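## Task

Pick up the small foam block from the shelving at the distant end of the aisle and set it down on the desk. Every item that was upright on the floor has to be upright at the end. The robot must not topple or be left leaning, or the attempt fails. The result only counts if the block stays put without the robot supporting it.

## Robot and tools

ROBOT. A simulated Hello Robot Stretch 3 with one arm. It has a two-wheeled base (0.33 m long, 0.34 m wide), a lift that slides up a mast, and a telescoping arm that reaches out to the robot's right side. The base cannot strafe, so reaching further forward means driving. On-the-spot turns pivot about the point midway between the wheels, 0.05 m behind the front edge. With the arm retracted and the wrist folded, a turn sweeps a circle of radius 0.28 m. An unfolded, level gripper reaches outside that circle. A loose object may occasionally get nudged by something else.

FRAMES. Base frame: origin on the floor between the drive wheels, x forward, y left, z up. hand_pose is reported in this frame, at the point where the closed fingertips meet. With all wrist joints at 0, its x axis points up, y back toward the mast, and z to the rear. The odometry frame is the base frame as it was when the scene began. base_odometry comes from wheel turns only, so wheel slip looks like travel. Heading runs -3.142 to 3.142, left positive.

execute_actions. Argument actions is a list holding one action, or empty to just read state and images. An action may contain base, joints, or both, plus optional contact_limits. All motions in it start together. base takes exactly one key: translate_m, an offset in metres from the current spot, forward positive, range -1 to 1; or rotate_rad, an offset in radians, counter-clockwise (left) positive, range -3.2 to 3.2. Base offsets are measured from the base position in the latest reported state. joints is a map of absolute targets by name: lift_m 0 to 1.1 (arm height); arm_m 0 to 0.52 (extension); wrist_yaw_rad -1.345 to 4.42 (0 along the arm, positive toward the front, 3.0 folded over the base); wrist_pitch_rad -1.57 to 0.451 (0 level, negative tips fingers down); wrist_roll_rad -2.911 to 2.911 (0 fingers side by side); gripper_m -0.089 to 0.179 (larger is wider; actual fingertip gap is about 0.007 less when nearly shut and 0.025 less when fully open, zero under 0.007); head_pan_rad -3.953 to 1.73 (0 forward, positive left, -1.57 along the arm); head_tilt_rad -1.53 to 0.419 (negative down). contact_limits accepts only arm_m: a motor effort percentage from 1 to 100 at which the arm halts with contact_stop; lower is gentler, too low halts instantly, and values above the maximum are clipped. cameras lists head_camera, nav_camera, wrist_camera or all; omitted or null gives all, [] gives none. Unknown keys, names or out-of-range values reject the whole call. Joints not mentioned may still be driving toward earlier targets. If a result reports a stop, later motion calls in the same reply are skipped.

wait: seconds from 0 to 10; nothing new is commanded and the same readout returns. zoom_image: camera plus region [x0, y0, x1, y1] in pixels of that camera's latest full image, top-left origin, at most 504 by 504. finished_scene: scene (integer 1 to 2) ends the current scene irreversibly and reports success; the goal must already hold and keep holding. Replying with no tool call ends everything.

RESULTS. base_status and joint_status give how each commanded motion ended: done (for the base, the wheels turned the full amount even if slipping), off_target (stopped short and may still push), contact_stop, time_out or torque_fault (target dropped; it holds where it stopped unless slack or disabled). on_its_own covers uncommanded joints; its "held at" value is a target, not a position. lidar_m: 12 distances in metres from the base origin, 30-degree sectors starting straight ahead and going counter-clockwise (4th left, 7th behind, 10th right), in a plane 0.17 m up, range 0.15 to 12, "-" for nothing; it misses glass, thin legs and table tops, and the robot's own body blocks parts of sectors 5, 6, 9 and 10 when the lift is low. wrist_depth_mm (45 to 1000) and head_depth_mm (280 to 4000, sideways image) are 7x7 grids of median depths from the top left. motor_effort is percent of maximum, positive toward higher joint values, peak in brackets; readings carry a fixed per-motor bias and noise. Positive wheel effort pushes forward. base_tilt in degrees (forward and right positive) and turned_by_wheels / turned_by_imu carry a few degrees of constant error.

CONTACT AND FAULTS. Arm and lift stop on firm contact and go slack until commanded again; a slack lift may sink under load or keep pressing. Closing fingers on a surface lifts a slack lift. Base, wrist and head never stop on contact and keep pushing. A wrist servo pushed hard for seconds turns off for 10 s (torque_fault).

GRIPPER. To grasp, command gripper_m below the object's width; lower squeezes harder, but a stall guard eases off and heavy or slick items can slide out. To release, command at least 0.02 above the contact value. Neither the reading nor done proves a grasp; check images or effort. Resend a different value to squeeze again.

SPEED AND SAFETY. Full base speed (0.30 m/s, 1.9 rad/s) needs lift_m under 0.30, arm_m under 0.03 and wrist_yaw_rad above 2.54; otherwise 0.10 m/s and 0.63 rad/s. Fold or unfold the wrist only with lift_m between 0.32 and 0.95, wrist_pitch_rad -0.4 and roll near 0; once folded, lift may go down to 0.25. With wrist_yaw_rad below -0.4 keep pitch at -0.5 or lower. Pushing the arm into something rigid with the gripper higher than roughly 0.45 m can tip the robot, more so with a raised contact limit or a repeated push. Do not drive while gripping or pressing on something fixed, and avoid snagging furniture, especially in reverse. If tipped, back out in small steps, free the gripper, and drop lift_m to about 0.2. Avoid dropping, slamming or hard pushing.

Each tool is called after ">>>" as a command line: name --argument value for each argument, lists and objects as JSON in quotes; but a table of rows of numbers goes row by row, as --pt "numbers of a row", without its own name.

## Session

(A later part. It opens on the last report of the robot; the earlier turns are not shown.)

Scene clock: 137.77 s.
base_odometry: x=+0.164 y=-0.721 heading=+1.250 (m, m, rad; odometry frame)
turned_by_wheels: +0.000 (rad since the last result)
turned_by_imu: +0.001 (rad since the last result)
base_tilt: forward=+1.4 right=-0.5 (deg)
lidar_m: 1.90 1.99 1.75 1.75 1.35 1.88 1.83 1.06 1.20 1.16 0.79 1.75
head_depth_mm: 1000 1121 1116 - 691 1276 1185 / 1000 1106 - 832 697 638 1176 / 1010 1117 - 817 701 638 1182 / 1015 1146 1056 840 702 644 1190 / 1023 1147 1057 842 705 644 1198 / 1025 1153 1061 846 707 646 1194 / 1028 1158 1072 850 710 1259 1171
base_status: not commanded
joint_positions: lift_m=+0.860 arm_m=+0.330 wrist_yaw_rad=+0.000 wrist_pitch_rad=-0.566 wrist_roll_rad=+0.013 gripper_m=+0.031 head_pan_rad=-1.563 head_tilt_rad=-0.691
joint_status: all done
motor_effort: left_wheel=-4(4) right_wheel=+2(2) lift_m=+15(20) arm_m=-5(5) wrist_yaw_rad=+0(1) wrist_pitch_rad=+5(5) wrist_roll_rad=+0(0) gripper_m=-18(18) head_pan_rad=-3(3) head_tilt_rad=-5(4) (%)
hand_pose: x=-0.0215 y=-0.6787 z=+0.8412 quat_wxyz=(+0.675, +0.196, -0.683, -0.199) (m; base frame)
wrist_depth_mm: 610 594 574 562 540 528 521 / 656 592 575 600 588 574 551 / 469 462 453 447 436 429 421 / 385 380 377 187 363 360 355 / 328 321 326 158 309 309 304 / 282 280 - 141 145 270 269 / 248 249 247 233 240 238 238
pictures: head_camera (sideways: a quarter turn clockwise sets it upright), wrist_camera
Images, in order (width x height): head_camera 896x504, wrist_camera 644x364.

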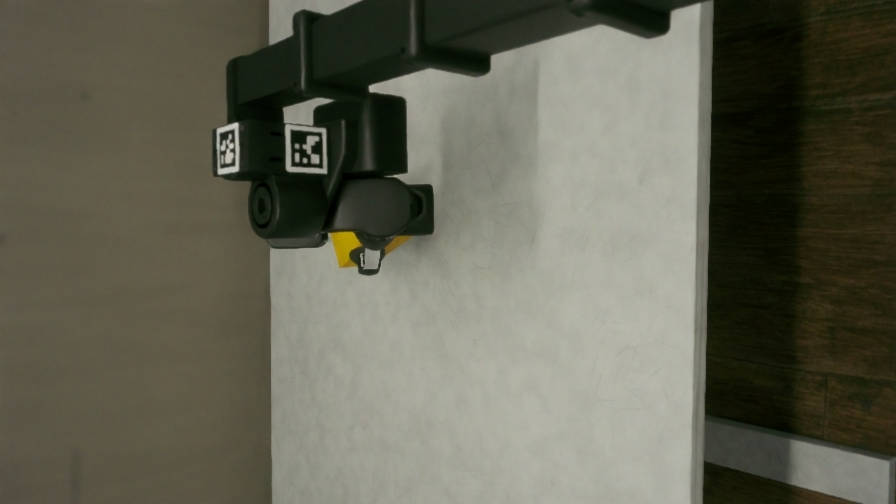

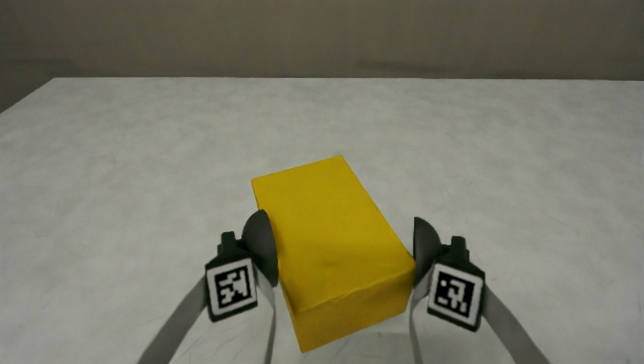

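>>> execute_actions --actions '[{"joints":{"lift_m":0.785}}]' --cameras '[]'

>>> execute_actions --actions '[{"joints":{"gripper_m":0.14,"lift_m":0.79}}]' --cameras '[]'

>>> execute_actions --actions '[{"joints":{"lift_m":0.9}}]' --cameras '["head_camera","wrist_camera"]'

Scene clock: 139.53 s.
base_odometry: x=+0.164 y=-0.721 heading=+1.250 (m, m, rad; odometry frame)
turned_by_wheels: +0.000 (rad since the last result)
turned_by_imu: +0.000 (rad since the last result)
base_tilt: forward=+1.4 right=-0.5 (deg)
lidar_m: 1.90 1.99 1.76 1.74 1.35 1.88 1.83 1.06 1.19 1.16 0.79 1.75
head_depth_mm: 1001 1119 1040 853 - - 1161 / 1005 1127 1102 - 681 637 1180 / 1011 1132 1123 - 701 640 1185 / 1014 1139 1057 820 704 642 1185 / 1015 1145 1057 844 705 643 1192 / 1025 1153 1063 851 707 646 1193 / 1030 1157 1070 853 708 1252 1175
base_status: not commanded
joint_positions: lift_m=+0.785 arm_m=+0.330 wrist_yaw_rad=+0.000 wrist_pitch_rad=-0.566 wrist_roll_rad=+0.013 gripper_m=+0.031 head_pan_rad=-1.563 head_tilt_rad=-0.691
joint_status: all done
motor_effort: left_wheel=-4(4) right_wheel=+2(2) lift_m=+14(15) arm_m=-5(5) wrist_yaw_rad=+0(0) wrist_pitch_rad=+4(5) wrist_roll_rad=+1(0) gripper_m=-18(19) head_pan_rad=-3(3) head_tilt_rad=-5(5) (%)
hand_pose: x=-0.0215 y=-0.6787 z=+0.7662 quat_wxyz=(+0.675, +0.196, -0.683, -0.199) (m; base frame)
wrist_depth_mm: 586 569 554 537 523 509 502 / 420 417 406 399 391 382 378 / 329 322 318 313 310 306 301 / 272 268 263 187 256 254 251 / 227 228 229 158 219 217 214 / 199 198 - 141 144 190 188 / 176 175 172 164 169 168 166
pictures: none
No camera images: the call's "cameras" was empty. Leave "cameras" out to get every camera's image.

Scene clock: 141.13 s.
base_odometry: x=+0.164 y=-0.721 heading=+1.250 (m, m, rad; odometry frame)
turned_by_wheels: +0.000 (rad since the last result)
turned_by_imu: +0.000 (rad since the last result)
base_tilt: forward=+1.4 right=-0.5 (deg)
lidar_m: 1.89 1.99 1.76 1.74 1.35 1.88 1.83 1.05 1.19 1.17 0.79 1.75
head_depth_mm: 1000 1120 1040 856 - - 1170 / 1004 1129 1122 - 691 637 1186 / 1008 1127 1130 773 701 640 1183 / 1013 1137 1071 820 701 642 1188 / 1016 1144 1058 847 704 642 1186 / 1026 1159 1066 848 706 647 1188 / 1034 1160 1071 855 709 1250 1175
base_status: not commanded
joint_positions: lift_m=+0.790 arm_m=+0.330 wrist_yaw_rad=+0.000 wrist_pitch_rad=-0.566 wrist_roll_rad=+0.013 gripper_m=+0.140 head_pan_rad=-1.563 head_tilt_rad=-0.691
joint_status: all done
motor_effort: left_wheel=-4(4) right_wheel=+2(2) lift_m=+23(24) arm_m=-5(4) wrist_yaw_rad=+0(1) wrist_pitch_rad=+5(4) wrist_roll_rad=+0(0) gripper_m=+0(85) head_pan_rad=-2(3) head_tilt_rad=-5(5) (%)
hand_pose: x=-0.0215 y=-0.6787 z=+0.7707 quat_wxyz=(+0.675, +0.196, -0.683, -0.199) (m; base frame)
wrist_depth_mm: 593 586 573 543 539 506 495 / 433 427 417 406 401 394 386 / 342 332 329 323 318 313 306 / 277 273 271 203 264 260 258 / 236 237 231 173 219 228 221 / 205 208 201 154 188 - 193 / 184 175 179 168 175 173 170
pictures: none
No camera images: the call's "cameras" was empty. Leave "cameras" out to get every camera's image.

Scene clock: 142.97 s.
base_odometry: x=+0.164 y=-0.721 heading=+1.250 (m, m, rad; odometry frame)
turned_by_wheels: +0.000 (rad since the last result)
turned_by_imu: +0.000 (rad since the last result)
base_tilt: forward=+1.4 right=-0.5 (deg)
lidar_m: 1.89 1.99 1.77 1.74 1.36 1.87 1.83 1.05 1.20 1.17 0.79 1.75
head_depth_mm: 997 1086 - 811 696 636 1182 / 1006 1074 961 838 699 638 1185 / 1005 1103 - 817 700 639 1188 / 1012 1126 1074 820 703 641 1186 / 1018 1152 1062 847 707 644 1190 / 1027 1154 1066 849 708 645 1192 / 1028 1158 1068 854 710 1256 1175
base_status: not commanded
joint_positions: lift_m=+0.900 arm_m=+0.330 wrist_yaw_rad=+0.000 wrist_pitch_rad=-0.566 wrist_roll_rad=+0.013 gripper_m=+0.140 head_pan_rad=-1.563 head_tilt_rad=-0.691
joint_status: all done
motor_effort: left_wheel=-4(4) right_wheel=+2(2) lift_m=+24(23) arm_m=-5(5) wrist_yaw_rad=+0(0) wrist_pitch_rad=+5(5) wrist_roll_rad=+0(0) gripper_m=+0(0) head_pan_rad=-3(3) head_tilt_rad=-5(4) (%)
hand_pose: x=-0.0215 y=-0.6787 z=+0.8807 quat_wxyz=(+0.675, +0.196, -0.683, -0.199) (m; base frame)
wrist_depth_mm: 611 585 580 562 544 533 520 / 686 657 635 620 607 594 581 / 538 537 527 520 505 502 490 / 443 440 434 429 419 415 413 / 378 379 365 366 363 365 351 / 326 332 320 272 317 - 307 / 292 282 284 244 278 276 273
pictures: head_camera (sideways: a quarter turn clockwise sets it upright), wrist_camera
Images, in order (width x height): head_camera 896x504, wrist_camera 644x364.

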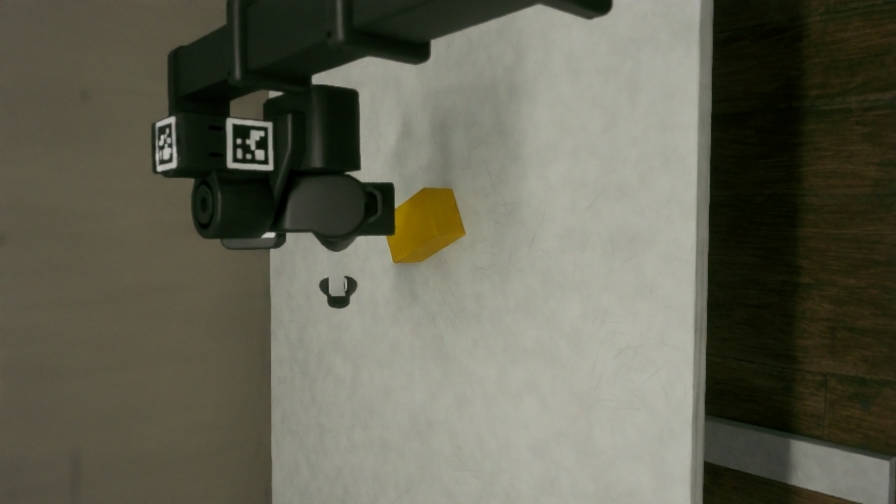

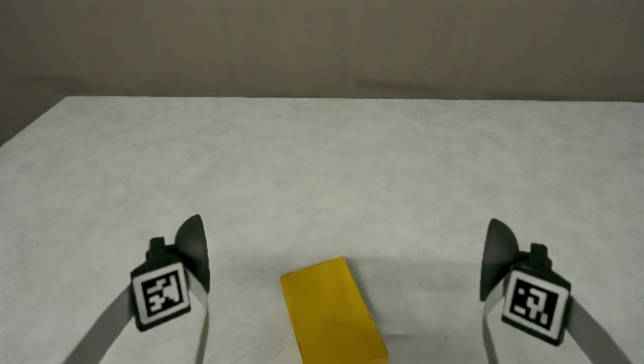

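>>> finished_scene --scene 2

The scene is finished: the task was done.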